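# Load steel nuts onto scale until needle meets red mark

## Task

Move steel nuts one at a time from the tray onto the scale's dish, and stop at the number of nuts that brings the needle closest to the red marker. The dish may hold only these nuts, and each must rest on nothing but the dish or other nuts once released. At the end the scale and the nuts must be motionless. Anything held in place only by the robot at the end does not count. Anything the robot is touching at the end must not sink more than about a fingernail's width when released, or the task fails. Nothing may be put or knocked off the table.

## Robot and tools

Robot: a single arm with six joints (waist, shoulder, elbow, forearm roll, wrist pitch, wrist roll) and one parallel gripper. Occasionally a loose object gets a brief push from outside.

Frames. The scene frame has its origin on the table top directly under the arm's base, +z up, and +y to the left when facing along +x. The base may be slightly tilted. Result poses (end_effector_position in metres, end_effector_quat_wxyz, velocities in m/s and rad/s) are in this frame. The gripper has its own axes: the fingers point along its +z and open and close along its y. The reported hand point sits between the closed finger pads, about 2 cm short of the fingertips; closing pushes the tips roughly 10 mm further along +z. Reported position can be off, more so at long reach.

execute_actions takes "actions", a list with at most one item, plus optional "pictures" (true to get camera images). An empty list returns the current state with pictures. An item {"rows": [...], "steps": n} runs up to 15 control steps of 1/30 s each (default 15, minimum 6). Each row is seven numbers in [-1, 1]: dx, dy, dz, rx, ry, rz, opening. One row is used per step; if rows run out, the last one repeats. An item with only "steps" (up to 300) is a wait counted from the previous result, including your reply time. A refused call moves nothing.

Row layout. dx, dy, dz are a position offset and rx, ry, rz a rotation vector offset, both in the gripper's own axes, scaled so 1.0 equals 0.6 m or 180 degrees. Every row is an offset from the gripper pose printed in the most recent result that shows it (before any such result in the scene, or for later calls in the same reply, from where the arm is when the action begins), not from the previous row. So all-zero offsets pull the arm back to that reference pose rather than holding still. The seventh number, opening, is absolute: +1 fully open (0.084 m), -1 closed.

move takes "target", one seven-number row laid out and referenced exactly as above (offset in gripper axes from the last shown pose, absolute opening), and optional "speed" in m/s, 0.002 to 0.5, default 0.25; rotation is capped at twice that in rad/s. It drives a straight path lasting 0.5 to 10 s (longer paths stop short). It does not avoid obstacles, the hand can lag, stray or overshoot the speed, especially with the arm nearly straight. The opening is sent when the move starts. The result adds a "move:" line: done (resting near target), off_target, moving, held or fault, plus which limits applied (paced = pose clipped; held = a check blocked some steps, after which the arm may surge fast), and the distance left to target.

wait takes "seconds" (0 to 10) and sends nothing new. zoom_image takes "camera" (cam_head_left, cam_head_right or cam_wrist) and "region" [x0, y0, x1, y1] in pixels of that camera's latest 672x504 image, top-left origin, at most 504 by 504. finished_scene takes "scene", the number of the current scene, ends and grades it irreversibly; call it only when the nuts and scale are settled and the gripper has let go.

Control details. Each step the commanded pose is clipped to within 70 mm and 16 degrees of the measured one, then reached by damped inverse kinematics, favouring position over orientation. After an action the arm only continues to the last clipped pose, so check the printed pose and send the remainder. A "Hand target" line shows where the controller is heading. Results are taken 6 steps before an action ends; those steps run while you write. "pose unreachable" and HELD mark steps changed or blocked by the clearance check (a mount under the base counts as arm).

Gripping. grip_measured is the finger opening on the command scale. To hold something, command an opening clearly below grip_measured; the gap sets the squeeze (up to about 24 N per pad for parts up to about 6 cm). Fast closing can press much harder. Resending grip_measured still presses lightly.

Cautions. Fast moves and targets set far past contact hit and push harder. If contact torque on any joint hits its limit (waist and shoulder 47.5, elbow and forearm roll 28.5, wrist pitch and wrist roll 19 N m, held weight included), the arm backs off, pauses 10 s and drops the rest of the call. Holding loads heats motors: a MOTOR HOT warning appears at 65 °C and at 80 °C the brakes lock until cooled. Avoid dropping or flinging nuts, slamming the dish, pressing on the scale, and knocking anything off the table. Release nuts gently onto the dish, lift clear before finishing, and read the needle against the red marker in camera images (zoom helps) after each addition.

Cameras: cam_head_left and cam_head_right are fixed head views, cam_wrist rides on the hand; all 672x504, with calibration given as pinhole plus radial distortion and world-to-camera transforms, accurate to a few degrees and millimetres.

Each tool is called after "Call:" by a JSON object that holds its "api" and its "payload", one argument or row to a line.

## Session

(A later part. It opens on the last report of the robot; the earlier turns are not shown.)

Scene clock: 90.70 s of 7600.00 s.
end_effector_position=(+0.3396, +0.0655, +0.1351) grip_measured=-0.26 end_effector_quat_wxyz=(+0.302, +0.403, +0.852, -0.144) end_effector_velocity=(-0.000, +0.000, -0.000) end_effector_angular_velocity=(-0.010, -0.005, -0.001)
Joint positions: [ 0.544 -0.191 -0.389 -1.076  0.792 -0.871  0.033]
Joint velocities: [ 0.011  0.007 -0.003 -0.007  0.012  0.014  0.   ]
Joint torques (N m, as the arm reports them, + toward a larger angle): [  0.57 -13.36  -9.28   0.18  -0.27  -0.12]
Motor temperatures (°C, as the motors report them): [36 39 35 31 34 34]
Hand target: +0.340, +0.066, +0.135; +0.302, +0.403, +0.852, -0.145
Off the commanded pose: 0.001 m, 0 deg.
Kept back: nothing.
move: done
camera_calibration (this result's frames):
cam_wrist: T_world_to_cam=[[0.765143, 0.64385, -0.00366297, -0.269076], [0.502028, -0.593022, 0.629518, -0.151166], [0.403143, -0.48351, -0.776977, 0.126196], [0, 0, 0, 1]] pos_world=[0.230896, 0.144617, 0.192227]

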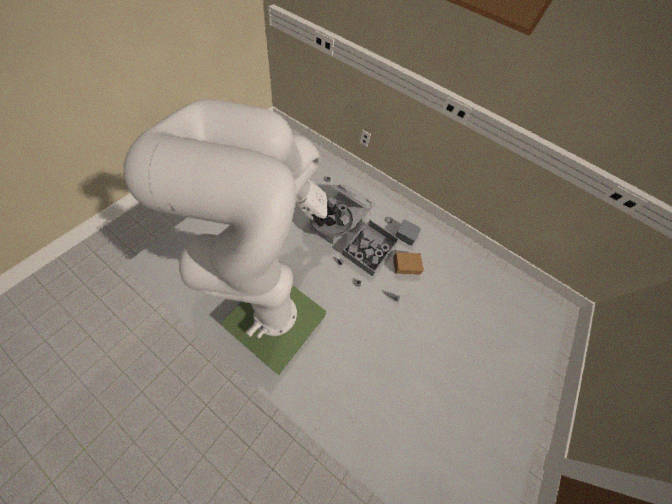

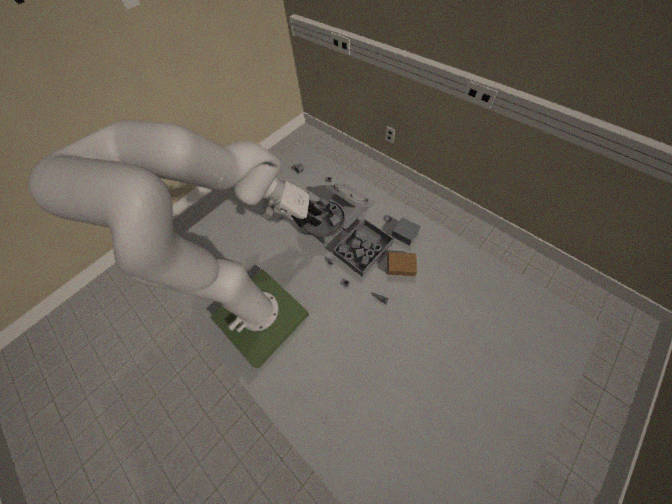

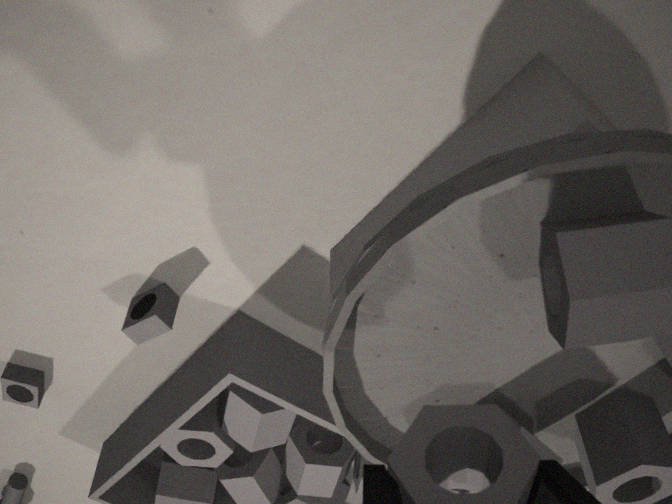

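Call:
{"api": "move", "payload": {
  "target": [0.0368,0.005,0.0453,0,0,0,-0.7],
  "speed": 0.15
}}

Scene clock: 91.80 s of 7600.00 s.
end_effector_position=(+0.3419, +0.0675, +0.1004) grip_measured=-0.26 end_effector_quat_wxyz=(+0.302, +0.403, +0.852, -0.144) end_effector_velocity=(-0.000, +0.000, -0.002) end_effector_angular_velocity=(+0.001, -0.001, +0.002)
Joint positions: [ 0.527 -0.049 -0.417 -1.195  0.736 -0.726  0.033]
Joint velocities: [-0.     0.007 -0.    -0.009 -0.004  0.01   0.   ]
Joint torques (N m, as the arm reports them, + toward a larger angle): [  1.09 -14.87  -8.43   0.39  -0.03  -0.03]
Motor temperatures (°C, as the motors report them): [36 39 35 31 34 34]
Hand target: +0.342, +0.067, +0.100; +0.302, +0.403, +0.852, -0.144
Off the commanded pose: 0.000 m, 0 deg.
Kept back: nothing.
move: done
camera_calibration (this result's frames):
cam_wrist: T_world_to_cam=[[0.765079, 0.643928, -0.00329508, -0.272277], [0.502049, -0.593287, 0.629251, -0.129248], [0.403238, -0.483081, -0.777195, 0.0992414], [0, 0, 0, 1]] pos_world=[0.233184, 0.146588, 0.157562]

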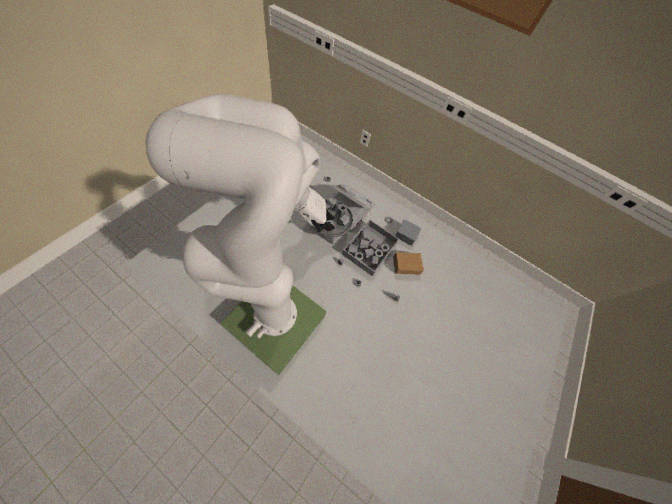

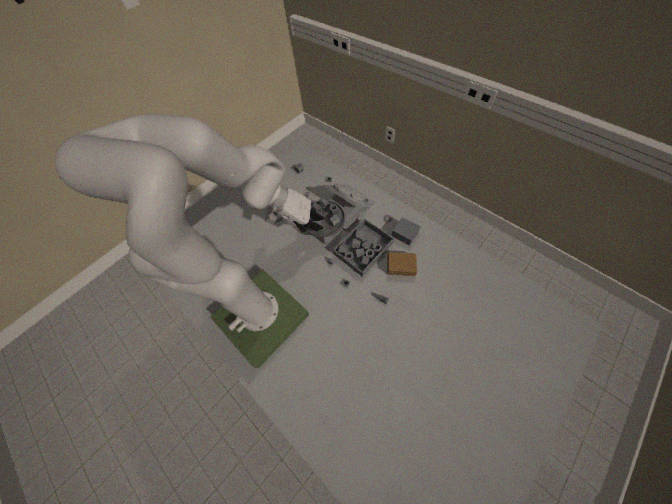

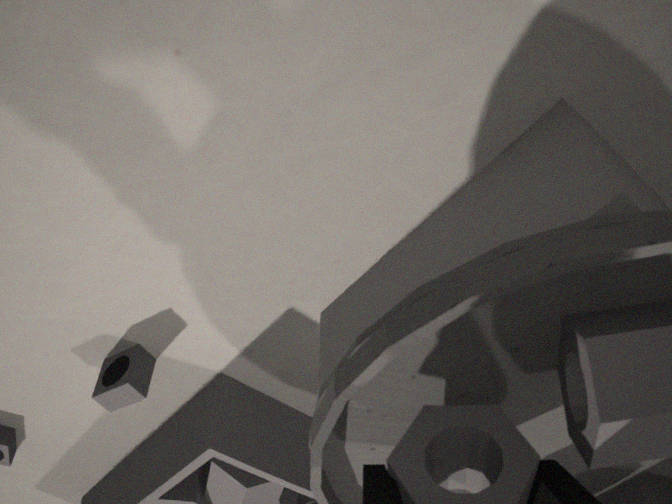

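Call:
{"api": "move", "payload": {
  "target": [0.0084,-0.002,0.0104,0,0,0,-0.7],
  "speed": 0.04
}}

Scene clock: 92.73 s of 7600.00 s.
end_effector_position=(+0.3412, +0.0669, +0.0927) grip_measured=-0.26 end_effector_quat_wxyz=(+0.302, +0.403, +0.852, -0.144) end_effector_velocity=(-0.000, +0.000, -0.002) end_effector_angular_velocity=(+0.003, -0.002, +0.000)
Joint positions: [ 0.523 -0.022 -0.419 -1.224  0.725 -0.692  0.033]
Joint velocities: [-0.001  0.007 -0.001 -0.01  -0.005  0.012  0.   ]
Joint torques (N m, as the arm reports them, + toward a larger angle): [  0.67 -14.84  -7.82   0.55  -0.08  -0.07]
Motor temperatures (°C, as the motors report them): [36 39 35 31 34 34]
Hand target: +0.341, +0.067, +0.092; +0.302, +0.403, +0.852, -0.144
Off the commanded pose: 0.000 m, 0 deg.
Kept back: nothing.
move: done
camera_calibration (this result's frames):
cam_wrist: T_world_to_cam=[[0.765017, 0.644004, -0.00288883, -0.271323], [0.501886, -0.593371, 0.629302, -0.124382], [0.403559, -0.482876, -0.777156, 0.0931875], [0, 0, 0, 1]] pos_world=[0.232385, 0.145926, 0.149911]

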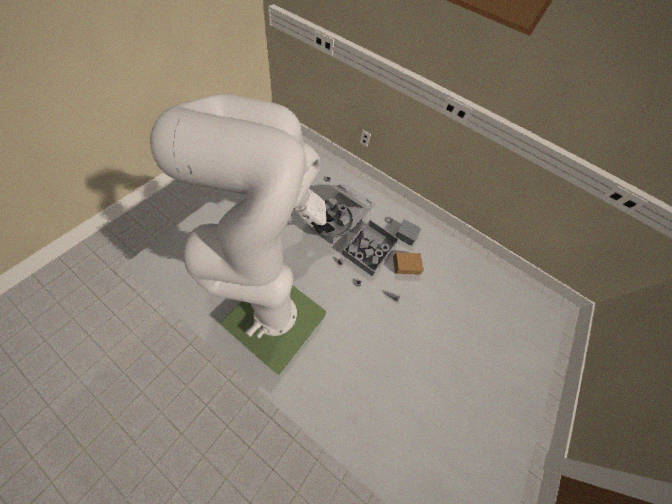

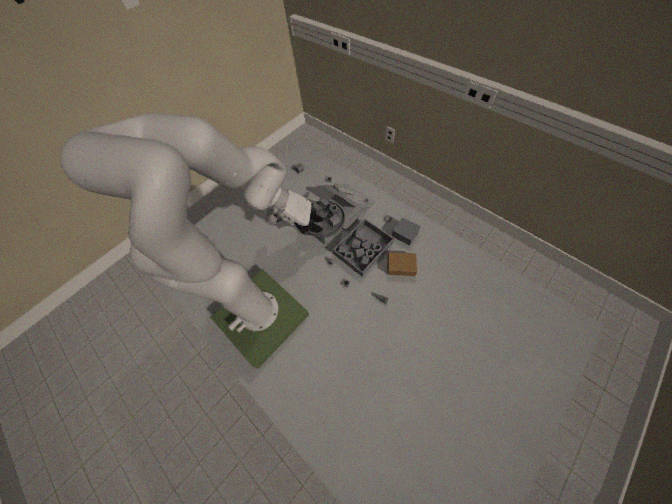

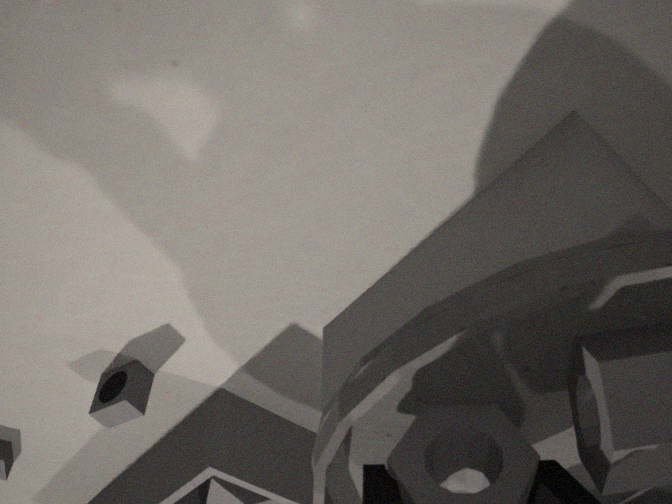

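Call:
{"api": "execute_actions", "payload": {
  "actions": [
    {"rows":[[0,0,0,0,0,0,-0.14]],"steps":8}
  ]
}}

Call:
{"api": "move", "payload": {
  "target": [-0.042,0,-0.052,0,0.217,0,-0.14],
  "speed": 0.4
}}

Scene clock: 93.10 s of 7600.00 s.
end_effector_position=(+0.3411, +0.0669, +0.0925) grip_measured=-0.26 end_effector_quat_wxyz=(+0.302, +0.403, +0.852, -0.144) end_effector_velocity=(-0.000, -0.001, +0.001) end_effector_angular_velocity=(-0.002, -0.000, -0.001)
Joint positions: [ 0.523 -0.021 -0.42  -1.225  0.725 -0.692  0.033]
Joint velocities: [ 0.001 -0.006  0.002  0.005  0.004 -0.005 -0.   ]
Joint torques (N m, as the arm reports them, + toward a larger angle): [  0.8  -14.24  -7.82   0.3   -0.08   0.1 ]
Motor temperatures (°C, as the motors report them): [36 39 35 31 34 34]
Steps of this call (steps 1 to 9: nothing new was sent; steps 10 to 11: the first 2 steps of this action). Readings (end_effector_position):
10: (+0.3411, +0.0669, +0.0925)
11: the state above

Scene clock: 95.07 s of 7600.00 s.
end_effector_position=(+0.3406, +0.0670, +0.1325) grip_measured=-0.15 end_effector_quat_wxyz=(+0.000, +0.428, +0.904, -0.001) end_effector_velocity=(+0.002, -0.001, +0.001) end_effector_angular_velocity=(+0.007, +0.006, +0.002)
Joint positions: [ 0.225 -0.192 -0.476 -0.011  0.668 -2.049  0.037]
Joint velocities: [-0.006  0.005 -0.009  0.014  0.009 -0.02   0.   ]
Joint torques (N m, as the arm reports them, + toward a larger angle): [  0.93 -13.76  -9.35   0.33  -2.05  -0.06]
Motor temperatures (°C, as the motors report them): [36 39 35 31 34 34]
Hand target: +0.341, +0.067, +0.133; -0.000, +0.428, +0.904, -0.000
Off your previous action's commanded pose: 0.000 m, 0 deg at its last step (step 6 of this call).
Off the commanded pose: 0.001 m, 0 deg.
Kept back: nothing.
move: done
camera_calibration (this result's frames):
cam_wrist: T_world_to_cam=[[0.766503, 0.642202, 0.00704303, -0.272614], [0.642222, -0.766518, -0.000690578, -0.10178], [0.00495512, 0.00505252, -0.999975, 0.256924], [0, 0, 0, 1]] pos_world=[0.273051, 0.0957588, 0.258767]

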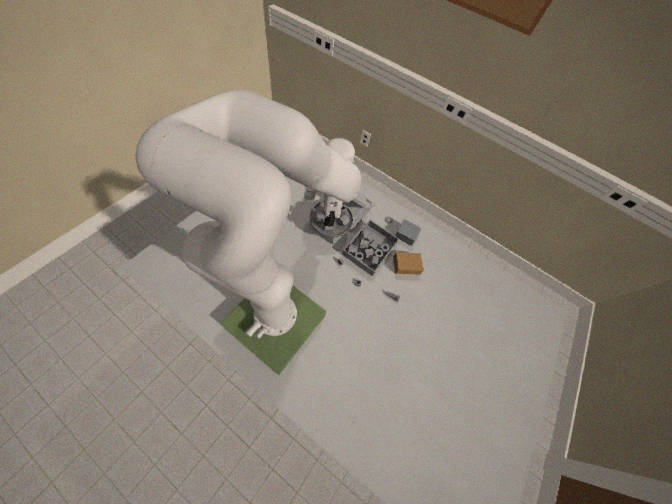

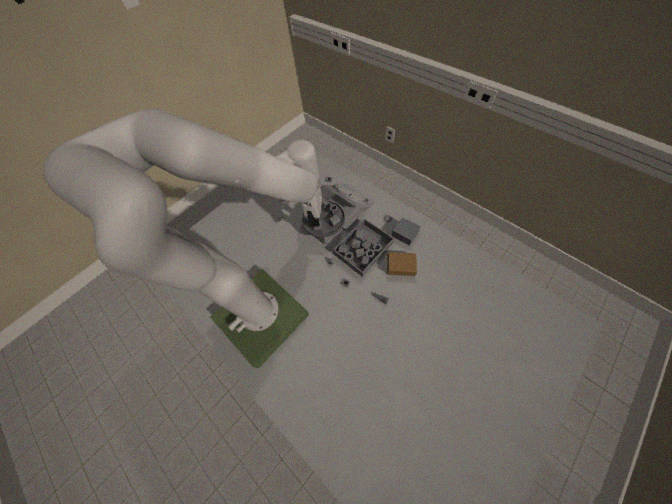

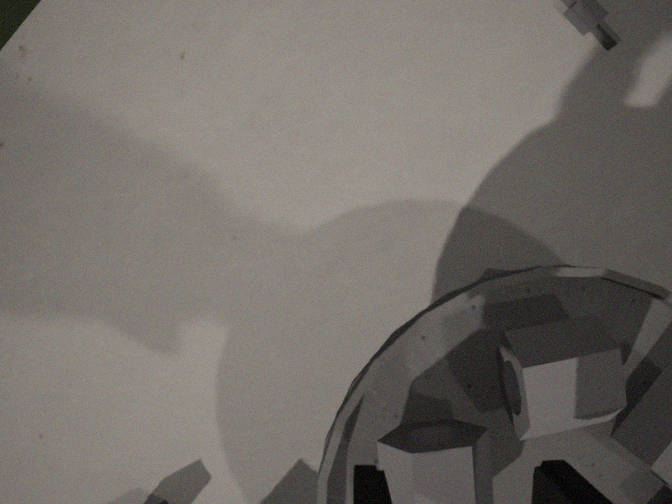

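Call:
{"api": "move", "payload": {
  "target": [-0.267,0.0055,0.01,0,0,-0.282,-0.14],
  "speed": 0.45
}}

Scene clock: 96.93 s of 7600.00 s.
end_effector_position=(+0.4440, -0.0547, +0.1265) grip_measured=-0.15 end_effector_quat_wxyz=(-0.000, -0.000, +1.000, -0.000) end_effector_velocity=(+0.001, -0.001, +0.000) end_effector_angular_velocity=(+0.005, +0.002, +0.008)
Joint positions: [-0.093  0.132 -0.834 -0.009  0.7   -3.255  0.037]
Joint velocities: [-0.004  0.004 -0.008  0.007  0.006 -0.017 -0.   ]
Joint torques (N m, as the arm reports them, + toward a larger angle): [  0.97 -20.56 -10.02   0.56  -1.95  -0.16]
Motor temperatures (°C, as the motors report them): [36 39 35 31 34 34]
Hand target: +0.444, -0.055, +0.126; -0.000, -0.000, +1.000, -0.000
Off the commanded pose: 0.001 m, 0 deg.
Kept back: nothing.
move: done
camera_calibration (this result's frames):
cam_wrist: T_world_to_cam=[[-0.0120359, 0.9999, 0.00746096, 0.0915977], [0.999925, 0.0120509, -0.00195965, -0.377579], [-0.00204937, 0.00743682, -0.99997, 0.254284], [0, 0, 0, 1]] pos_world=[0.379175, -0.0889295, 0.252853]

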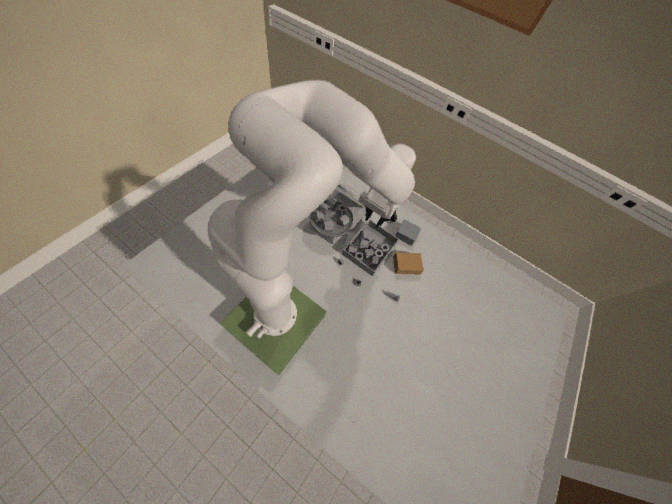

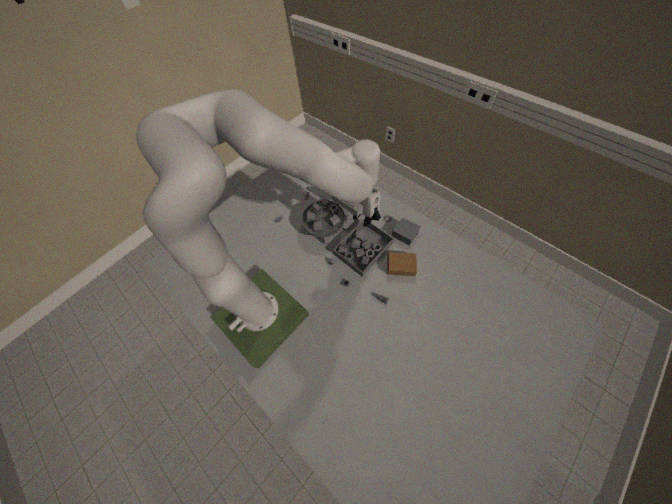

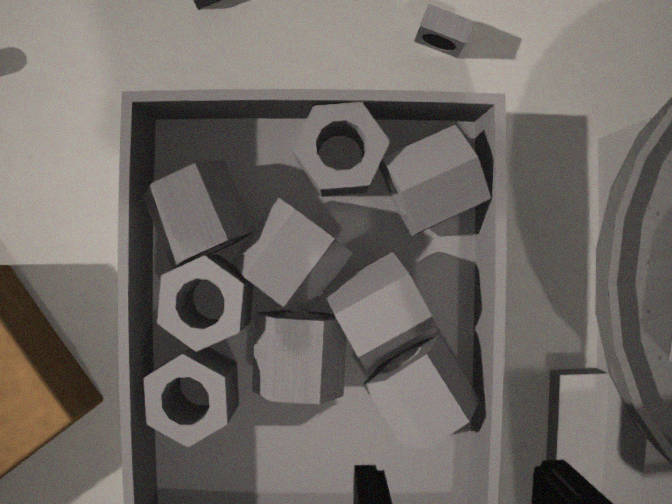

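Call:
{"api": "move", "payload": {
  "target": [0.0877,0.0482,0.095,0,0,0,-0.55],
  "speed": 0.3
}}

Scene clock: 99.90 s of 7600.00 s.
end_effector_position=(+0.3920, -0.0257, +0.0700) grip_measured=-0.57 end_effector_quat_wxyz=(+0.000, -0.000, +1.000, -0.000) end_effector_velocity=(-0.003, +0.001, -0.003) end_effector_angular_velocity=(-0.001, +0.003, -0.001)
Joint positions: [-0.037  0.13  -0.608 -0.013  0.475 -3.195  0.019]
Joint velocities: [ 0.002  0.003  0.01  -0.002 -0.01   0.005 -0.   ]
Joint torques (N m, as the arm reports them, + toward a larger angle): [  0.97 -18.66  -8.55   0.57  -1.84   0.04]
Motor temperatures (°C, as the motors report them): [36 39 35 31 34 34]
Hand target: +0.391, -0.026, +0.070; -0.000, -0.000, +1.000, -0.000
Off the commanded pose: 0.001 m, 0 deg.
Kept back: nothing.
move: done
camera_calibration (this result's frames):
cam_wrist: T_world_to_cam=[[-0.012224, 0.999896, 0.00769963, 0.0624471], [0.999925, 0.0122328, -0.00110637, -0.326083], [-0.00120045, 0.00768553, -0.99997, 0.197145], [0, 0, 0, 1]] pos_world=[0.327059, -0.0599668, 0.196297]

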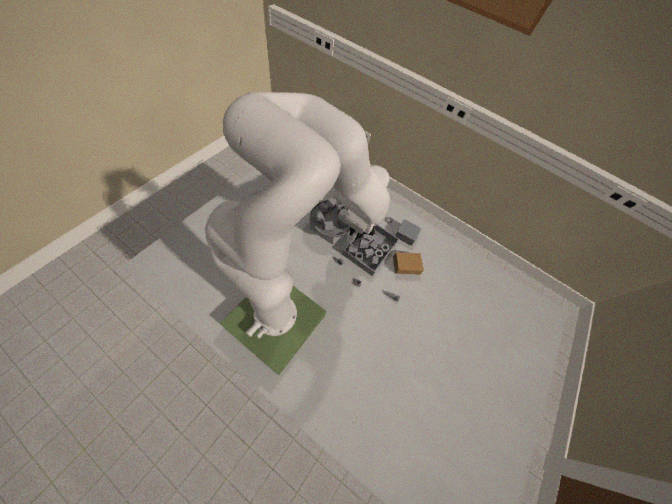

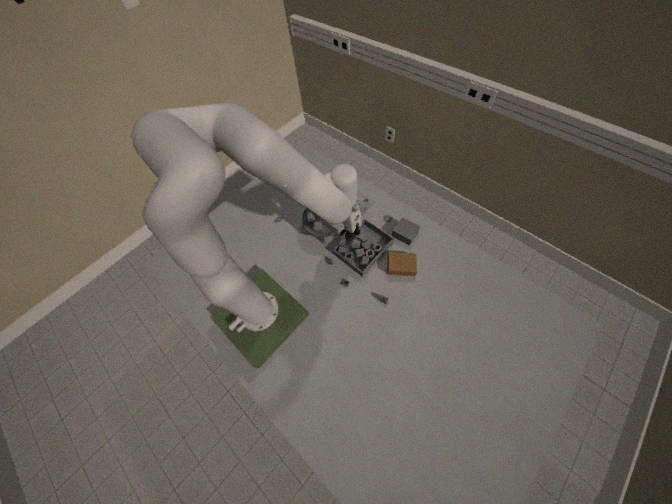

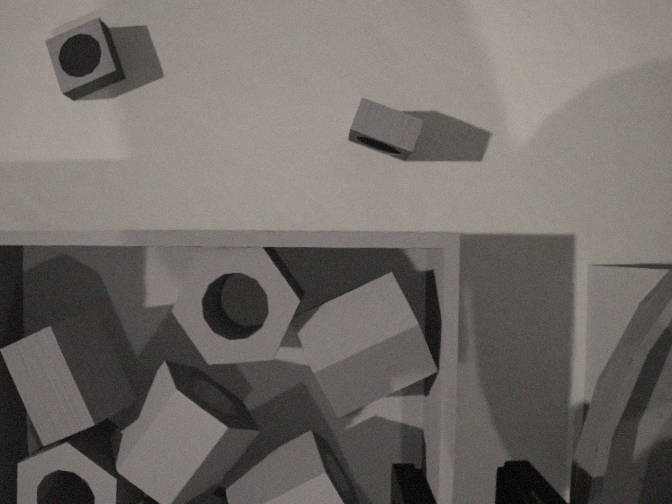

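Call:
{"api": "move", "payload": {
  "target": [0,-0.012,0.01,-0.07,0,0,-0.55],
  "speed": 0.2
}}

Call:
{"api": "move", "payload": {
  "target": [0,-0.0095,0.043,0,0,0,-0.55],
  "speed": 0.08
}}

Scene clock: 101.27 s of 7600.00 s.
end_effector_position=(+0.3920, -0.0327, +0.0640) grip_measured=-0.57 end_effector_quat_wxyz=(+0.000, -0.000, +0.994, +0.109) end_effector_velocity=(-0.000, -0.000, -0.000) end_effector_angular_velocity=(+0.013, -0.001, +0.002)
Joint positions: [-0.124  0.174 -0.654  0.413  0.549 -3.655  0.019]
Joint velocities: [-0.006  0.002 -0.003  0.02   0.008 -0.026 -0.   ]
Joint torques (N m, as the arm reports them, + toward a larger angle): [  0.58 -19.56  -7.96   0.6   -1.67  -0.09]
Motor temperatures (°C, as the motors report them): [36 39 35 31 34 34]
Hand target: +0.392, -0.033, +0.064; +0.000, -0.000, +0.994, +0.110
Off the commanded pose: 0.000 m, 0 deg.
Kept back: nothing.
move: done
camera_calibration (this result's frames):
cam_wrist: T_world_to_cam=[[-0.0124112, 0.974343, 0.224725, 0.0548368], [0.999922, 0.0123297, 0.00176616, -0.326147], [-0.00104993, 0.224729, -0.974421, 0.196648], [0, 0, 0, 1]] pos_world=[0.327009, -0.0936012, 0.179871]

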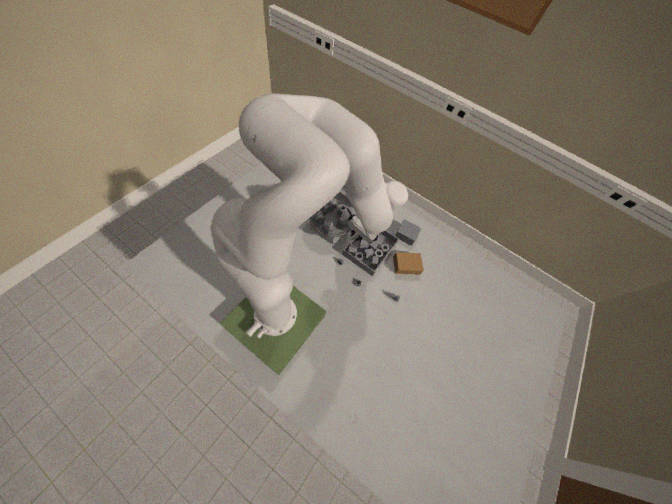

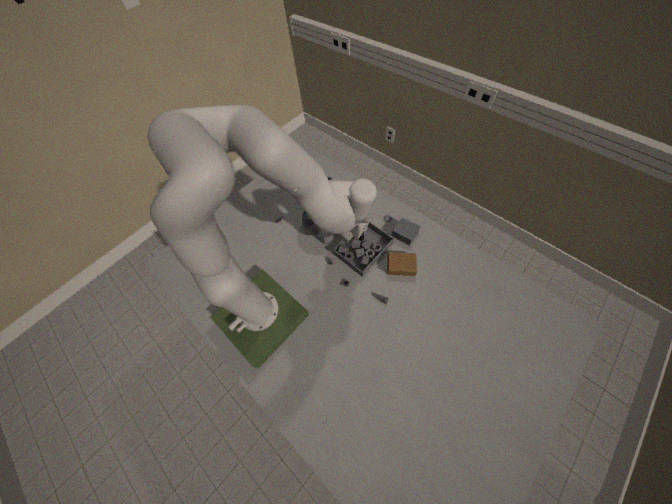

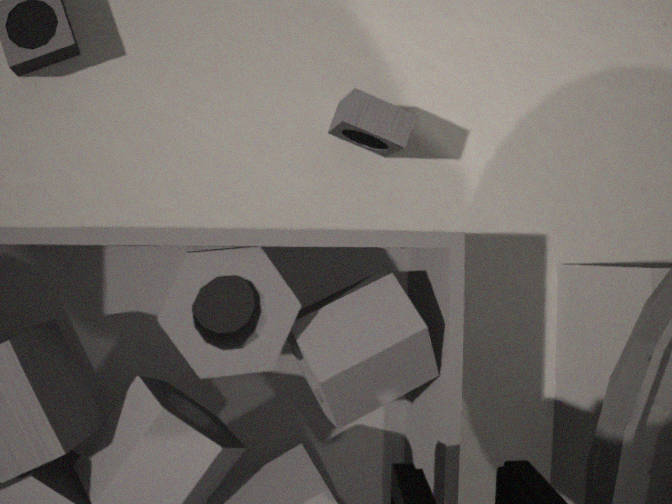

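Scene clock: 102.10 s of 7600.00 s.
end_effector_position=(+0.3919, -0.0326, +0.0379) grip_measured=-0.57 end_effector_quat_wxyz=(+0.000, -0.001, +0.994, +0.109) end_effector_velocity=(+0.003, -0.002, -0.001) end_effector_angular_velocity=(-0.002, -0.008, -0.002)
Joint positions: [-0.113  0.257 -0.663  0.472  0.48  -3.71   0.019]
Joint velocities: [-0.001  0.006 -0.005  0.006 -0.009 -0.006 -0.   ]
Joint torques (N m, as the arm reports them, + toward a larger angle): [  0.05 -19.93  -7.79   0.48  -2.26  -0.16]
Motor temperatures (°C, as the motors report them): [36 39 35 31 34 34]
Hand target: +0.392, -0.033, +0.038; +0.000, -0.000, +0.994, +0.109
Off the commanded pose: 0.000 m, 0 deg.
Kept back: nothing.
move: done
camera_calibration (this result's frames):
cam_wrist: T_world_to_cam=[[-0.0126478, 0.974308, 0.224862, 0.0606431], [0.999919, 0.0126053, 0.00162485, -0.326062], [-0.00125135, 0.224865, -0.974389, 0.171188], [0, 0, 0, 1]] pos_world=[0.327017, -0.0934691, 0.153697]

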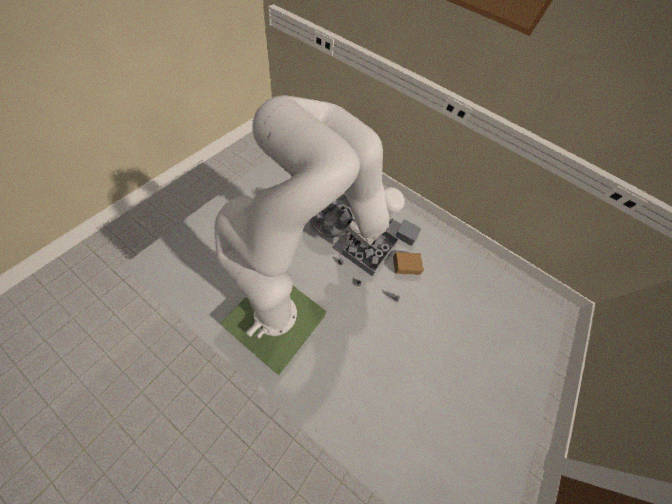

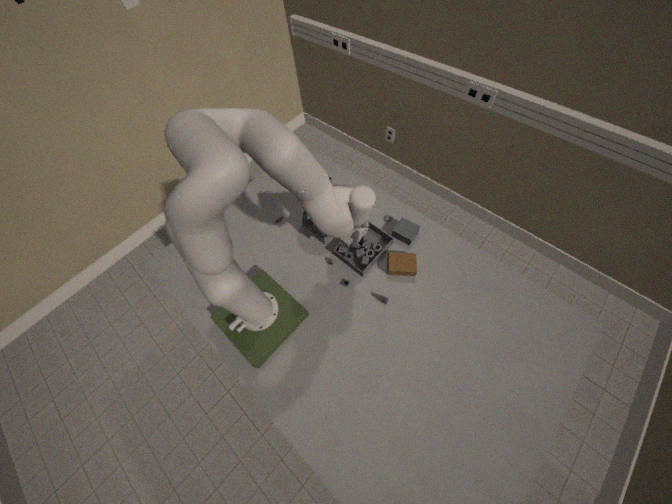

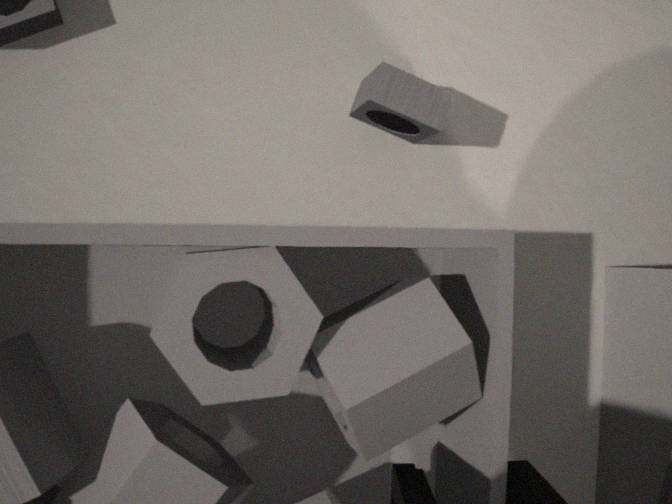

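Call:
{"api": "move", "payload": {
  "target": [-0.06,0.003,0,0,0,0,-0.52],
  "speed": 0.08
}}

Call:
{"api": "move", "payload": {
  "target": [-0.03,-0.015,-0.15,0.07,0,0,-0.3],
  "speed": 0.25
}}

Scene clock: 103.20 s of 7600.00 s.
end_effector_position=(+0.4277, -0.0310, +0.0383) grip_measured=-0.54 end_effector_quat_wxyz=(+0.000, -0.000, +0.994, +0.109) end_effector_velocity=(+0.001, -0.000, -0.001) end_effector_angular_velocity=(+0.000, +0.004, -0.001)
Joint positions: [-0.104  0.336 -0.79   0.435  0.522 -3.659  0.02 ]
Joint velocities: [-0.     0.007 -0.007 -0.003  0.003  0.004 -0.   ]
Joint torques (N m, as the arm reports them, + toward a larger angle): [  0.91 -22.22  -8.29   0.33  -1.78   0.02]
Motor temperatures (°C, as the motors report them): [36 39 35 31 34 34]
Hand target: +0.428, -0.031, +0.038; +0.000, -0.001, +0.994, +0.109
Off the commanded pose: 0.000 m, 0 deg.
Kept back: nothing.
move: done
camera_calibration (this result's frames):
cam_wrist: T_world_to_cam=[[-0.0124564, 0.974342, 0.224728, 0.0594158], [0.999922, 0.0124105, 0.00161686, -0.361838], [-0.00121362, 0.224731, -0.97442, 0.171259], [0, 0, 0, 1]] pos_world=[0.362757, -0.0918879, 0.154111]

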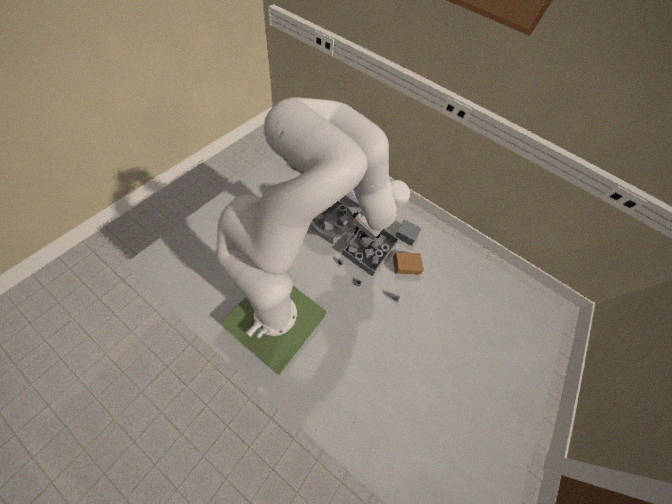

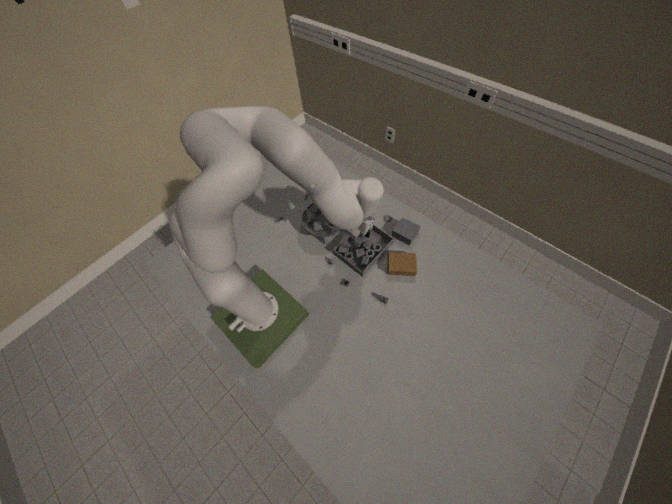

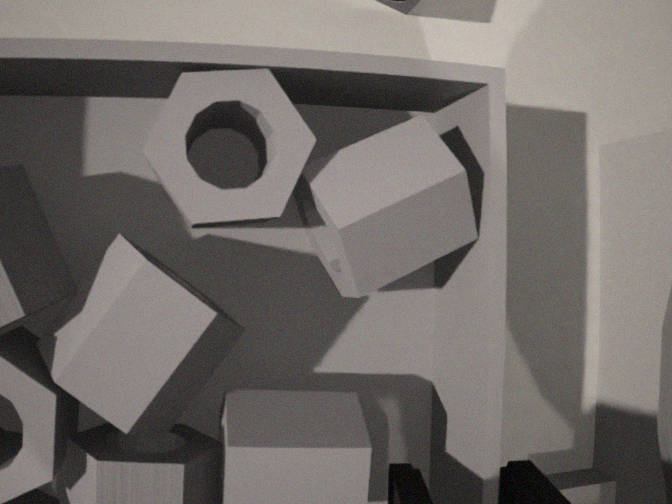

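Scene clock: 104.20 s of 7600.00 s.
end_effector_position=(+0.4452, -0.0595, +0.1235) grip_measured=-0.32 end_effector_quat_wxyz=(-0.000, -0.000, +1.000, -0.000) end_effector_velocity=(+0.002, -0.001, +0.004) end_effector_angular_velocity=(-0.008, -0.002, -0.001)
Joint positions: [-0.103  0.144 -0.839 -0.01   0.693 -3.264  0.03 ]
Joint velocities: [ 0.002 -0.004 -0.009 -0.012  0.01   0.012 -0.   ]
Joint torques (N m, as the arm reports them, + toward a larger angle): [  0.35 -20.84  -9.83   0.5   -1.86   0.16]
Motor temperatures (°C, as the motors report them): [36 39 35 31 34 34]
Hand target: +0.446, -0.060, +0.124; -0.000, -0.000, +1.000, -0.001
Off the commanded pose: 0.001 m, 0 deg.
Kept back: nothing.
move: done
camera_calibration (this result's frames):
cam_wrist: T_world_to_cam=[[-0.0119823, 0.999902, 0.0072205, 0.0964102], [0.999926, 0.011998, -0.00214346, -0.378712], [-0.00222988, 0.00719428, -0.999972, 0.251393], [0, 0, 0, 1]] pos_world=[0.3804, -0.0936656, 0.249878]

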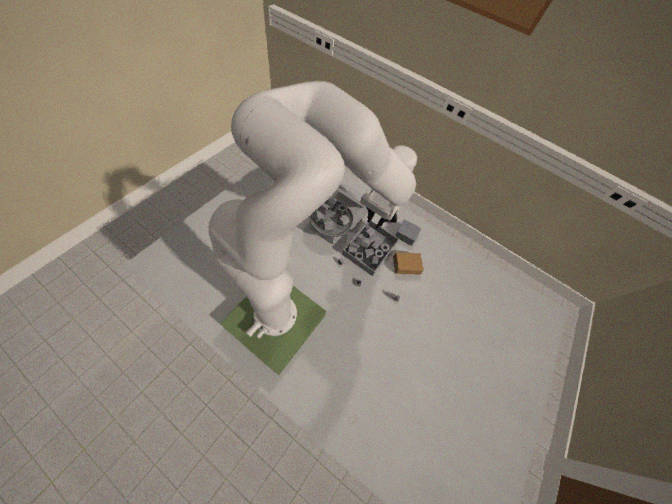

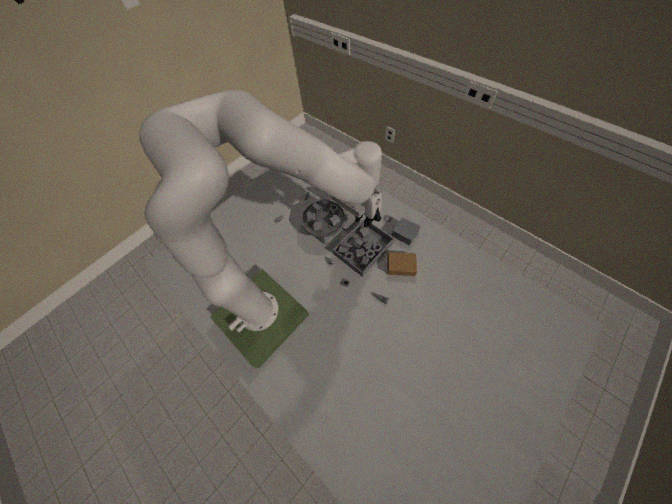

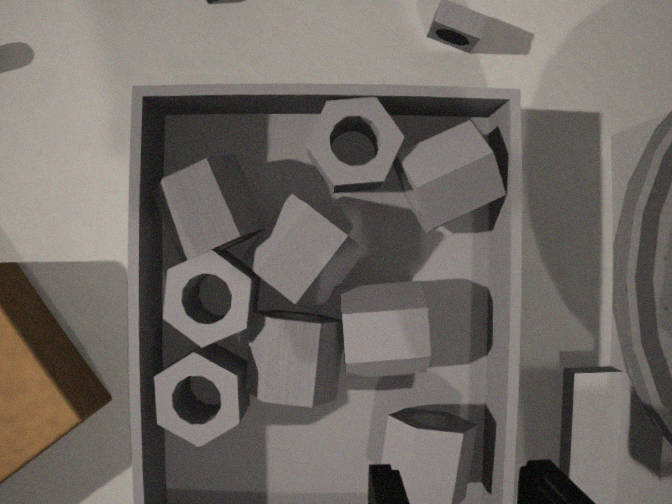

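Call:
{"api": "move", "payload": {
  "target": [0.0623,-0.0107,0.085,0,0,0.483,-0.08],
  "speed": 0.5
}}

Scene clock: 106.70 s of 7600.00 s.
end_effector_position=(+0.4079, -0.0656, +0.0726) grip_measured=-0.09 end_effector_quat_wxyz=(-0.000, +0.687, +0.726, -0.000) end_effector_velocity=(-0.001, +0.000, -0.001) end_effector_angular_velocity=(-0.006, +0.003, -0.008)
Joint positions: [-0.131  0.175 -0.683 -0.011  0.506 -1.774  0.04 ]
Joint velocities: [ 0.002 -0.     0.003 -0.013 -0.001  0.021  0.   ]
Joint torques (N m, as the arm reports them, + toward a larger angle): [  0.84 -20.46  -8.64   0.41  -2.    -0.44]
Motor temperatures (°C, as the motors report them): [36 39 35 31 34 34]
Hand target: +0.408, -0.066, +0.073; -0.000, +0.688, +0.726, -0.000
Off the commanded pose: 0.000 m, 0 deg.
Kept back: nothing.
move: done
camera_calibration (this result's frames):
cam_wrist: T_world_to_cam=[[0.997766, 0.0663721, 0.00765402, -0.370708], [0.0663846, -0.997793, -0.00138741, -0.026968], [0.00754504, 0.00189242, -0.99997, 0.196126], [0, 0, 0, 1]] pos_world=[0.37019, -0.00267501, 0.19892]

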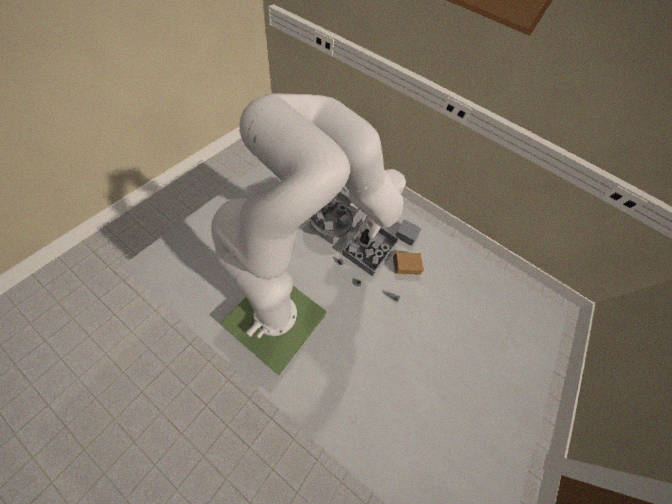

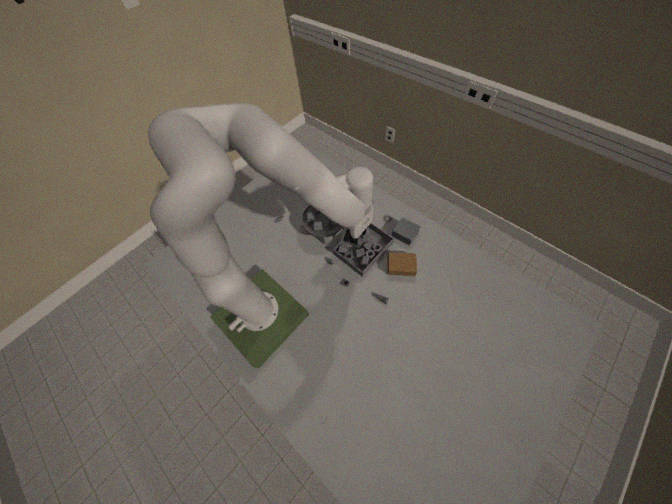

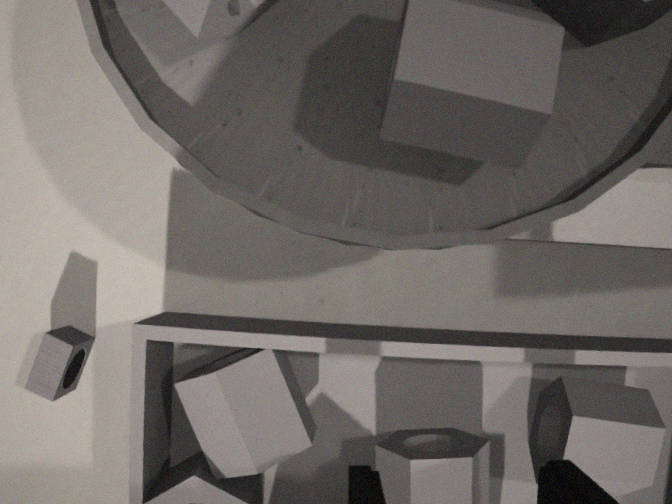

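Call:
{"api": "move", "payload": {
  "target": [0,0,0.067,0,0,0,-0.08],
  "speed": 0.12
}}

Call:
{"api": "execute_actions", "payload": {
  "actions": [
    {"rows":[[0,0,0,0,0,0,-0.3],[0,0,0,0,0,0,-0.7]],"steps":10}
  ]
}}

Call:
{"api": "move", "payload": {
  "target": [0,0,-0.165,0,0,0,-0.7],
  "speed": 0.3
}}

Scene clock: 108.20 s of 7600.00 s.
end_effector_position=(+0.4079, -0.0655, +0.0327) grip_measured=-0.09 end_effector_quat_wxyz=(-0.000, +0.687, +0.726, -0.000) end_effector_velocity=(+0.000, -0.000, -0.001) end_effector_angular_velocity=(-0.001, +0.001, +0.001)
Joint positions: [-0.132  0.296 -0.688 -0.013  0.389 -1.772  0.04 ]
Joint velocities: [-0.001  0.005 -0.002 -0.002 -0.002  0.    -0.   ]
Joint torques (N m, as the arm reports them, + toward a larger angle): [  0.74 -20.47  -7.75   0.47  -1.9    0.06]
Motor temperatures (°C, as the motors report them): [36 39 35 31 34 34]
Hand target: +0.408, -0.066, +0.032; -0.000, +0.687, +0.726, -0.000
Off the commanded pose: 0.000 m, 0 deg.
Kept back: nothing.
move: done
camera_calibration (this result's frames):
cam_wrist: T_world_to_cam=[[0.997756, 0.0665001, 0.007811, -0.370434], [0.0665144, -0.997784, -0.00158692, -0.0269565], [0.00768816, 0.0021029, -0.999968, 0.15614], [0, 0, 0, 1]] pos_world=[0.370195, -0.00259122, 0.158986]

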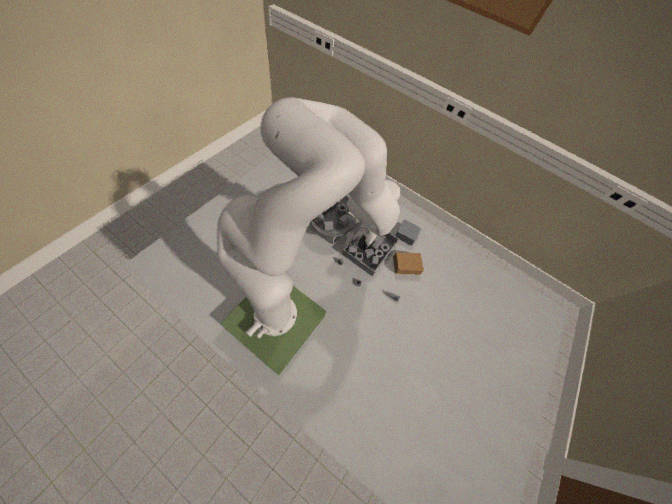

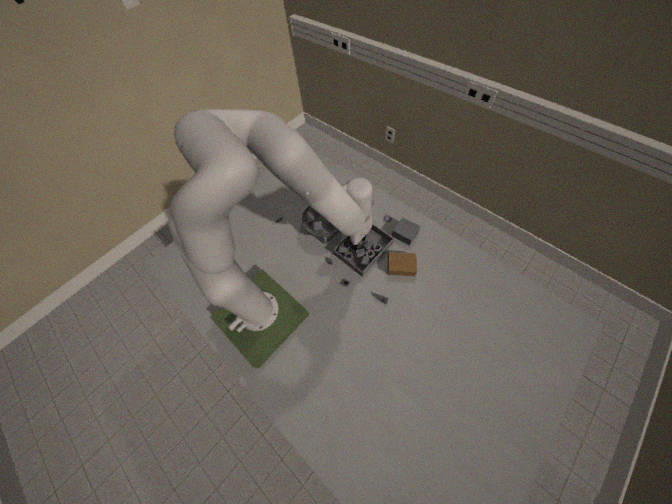

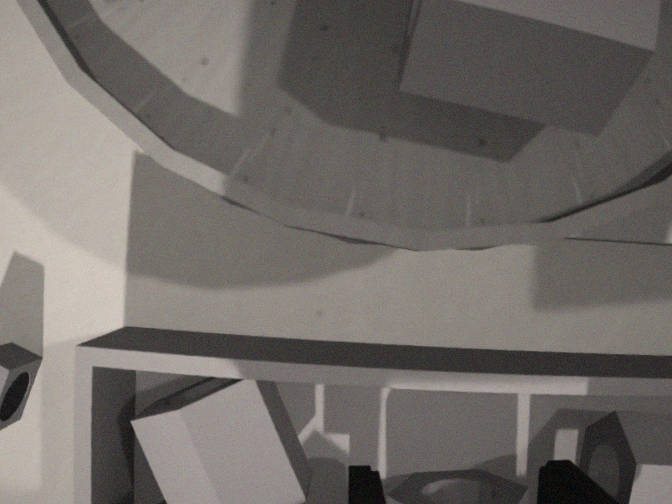

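Scene clock: 108.33 s of 7600.00 s.
end_effector_position=(+0.4080, -0.0656, +0.0327) grip_measured=-0.25 end_effector_quat_wxyz=(-0.000, +0.687, +0.726, +0.000) end_effector_velocity=(+0.000, -0.000, +0.001) end_effector_angular_velocity=(-0.000, -0.002, +0.000)
Joint positions: [-0.132  0.296 -0.688 -0.013  0.389 -1.772  0.033]
Joint velocities: [-0.    -0.003  0.001 -0.001 -0.    -0.     0.   ]
Joint torques (N m, as the arm reports them, + toward a larger angle): [  0.9  -20.91  -7.62   0.54  -1.76  -0.02]
Motor temperatures (°C, as the motors report them): [36 39 35 31 34 34]
Steps of this call (steps 1 to 4: the first 4 steps of this action). Readings (end_effector_position):
1: (+0.4079, -0.0655, +0.0326)
2: (+0.4079, -0.0656, +0.0326)
4: the state above

Scene clock: 109.53 s of 7600.00 s.
end_effector_position=(+0.4076, -0.0658, +0.1310) grip_measured=-0.25 end_effector_quat_wxyz=(-0.000, +0.688, +0.726, -0.000) end_effector_velocity=(+0.002, +0.000, +0.004) end_effector_angular_velocity=(-0.000, -0.005, -0.001)
Joint positions: [-0.13   0.02  -0.707 -0.009  0.686 -1.776  0.033]
Joint velocities: [ 0.001 -0.008 -0.004  0.001  0.007  0.001 -0.   ]
Joint torques (N m, as the arm reports them, + toward a larger angle): [  0.67 -19.18  -9.98   0.61  -2.16  -0.06]
Motor temperatures (°C, as the motors report them): [36 39 35 31 34 34]
Hand target: +0.408, -0.066, +0.132; +0.000, +0.688, +0.726, -0.000
Off your previous action's commanded pose: 0.000 m, 0 deg at its last step (step 6 of this call).
Off the commanded pose: 0.001 m, 0 deg.
Kept back: nothing.
move: done
camera_calibration (this result's frames):
cam_wrist: T_world_to_cam=[[0.997791, 0.0660769, 0.00686479, -0.370808], [0.0660869, -0.997813, -0.00122928, -0.0269278], [0.00676855, 0.00168024, -0.999976, 0.254789], [0, 0, 0, 1]] pos_world=[0.370044, -0.00279515, 0.257296]

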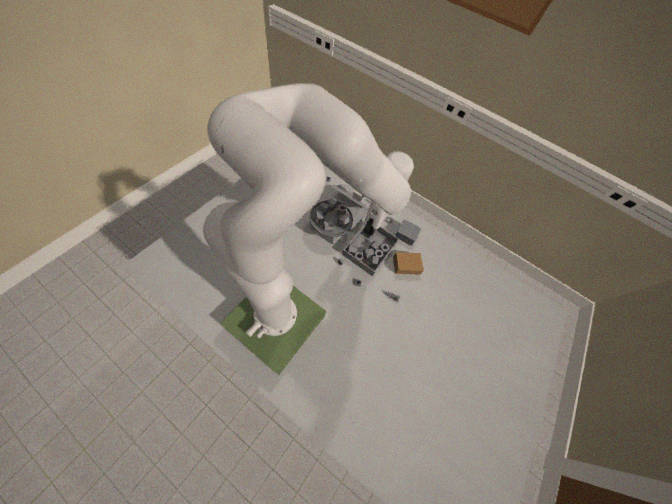

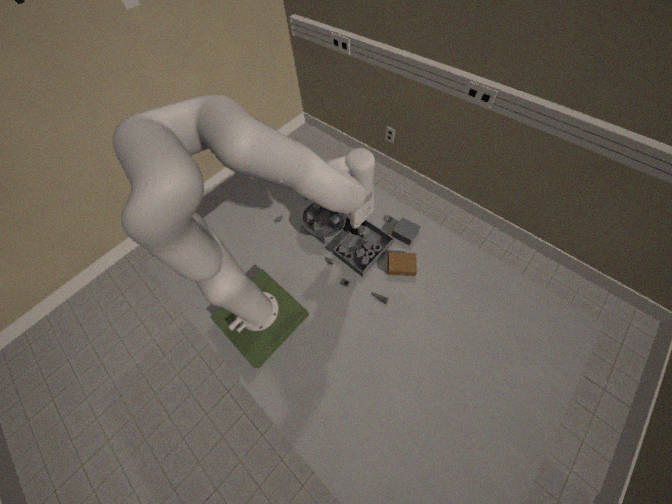

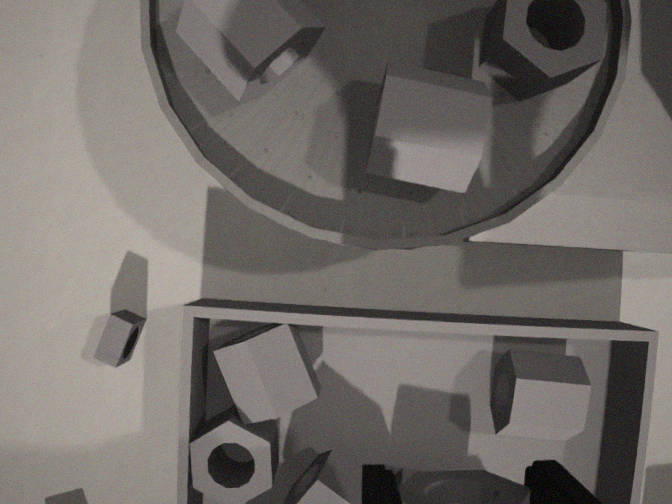

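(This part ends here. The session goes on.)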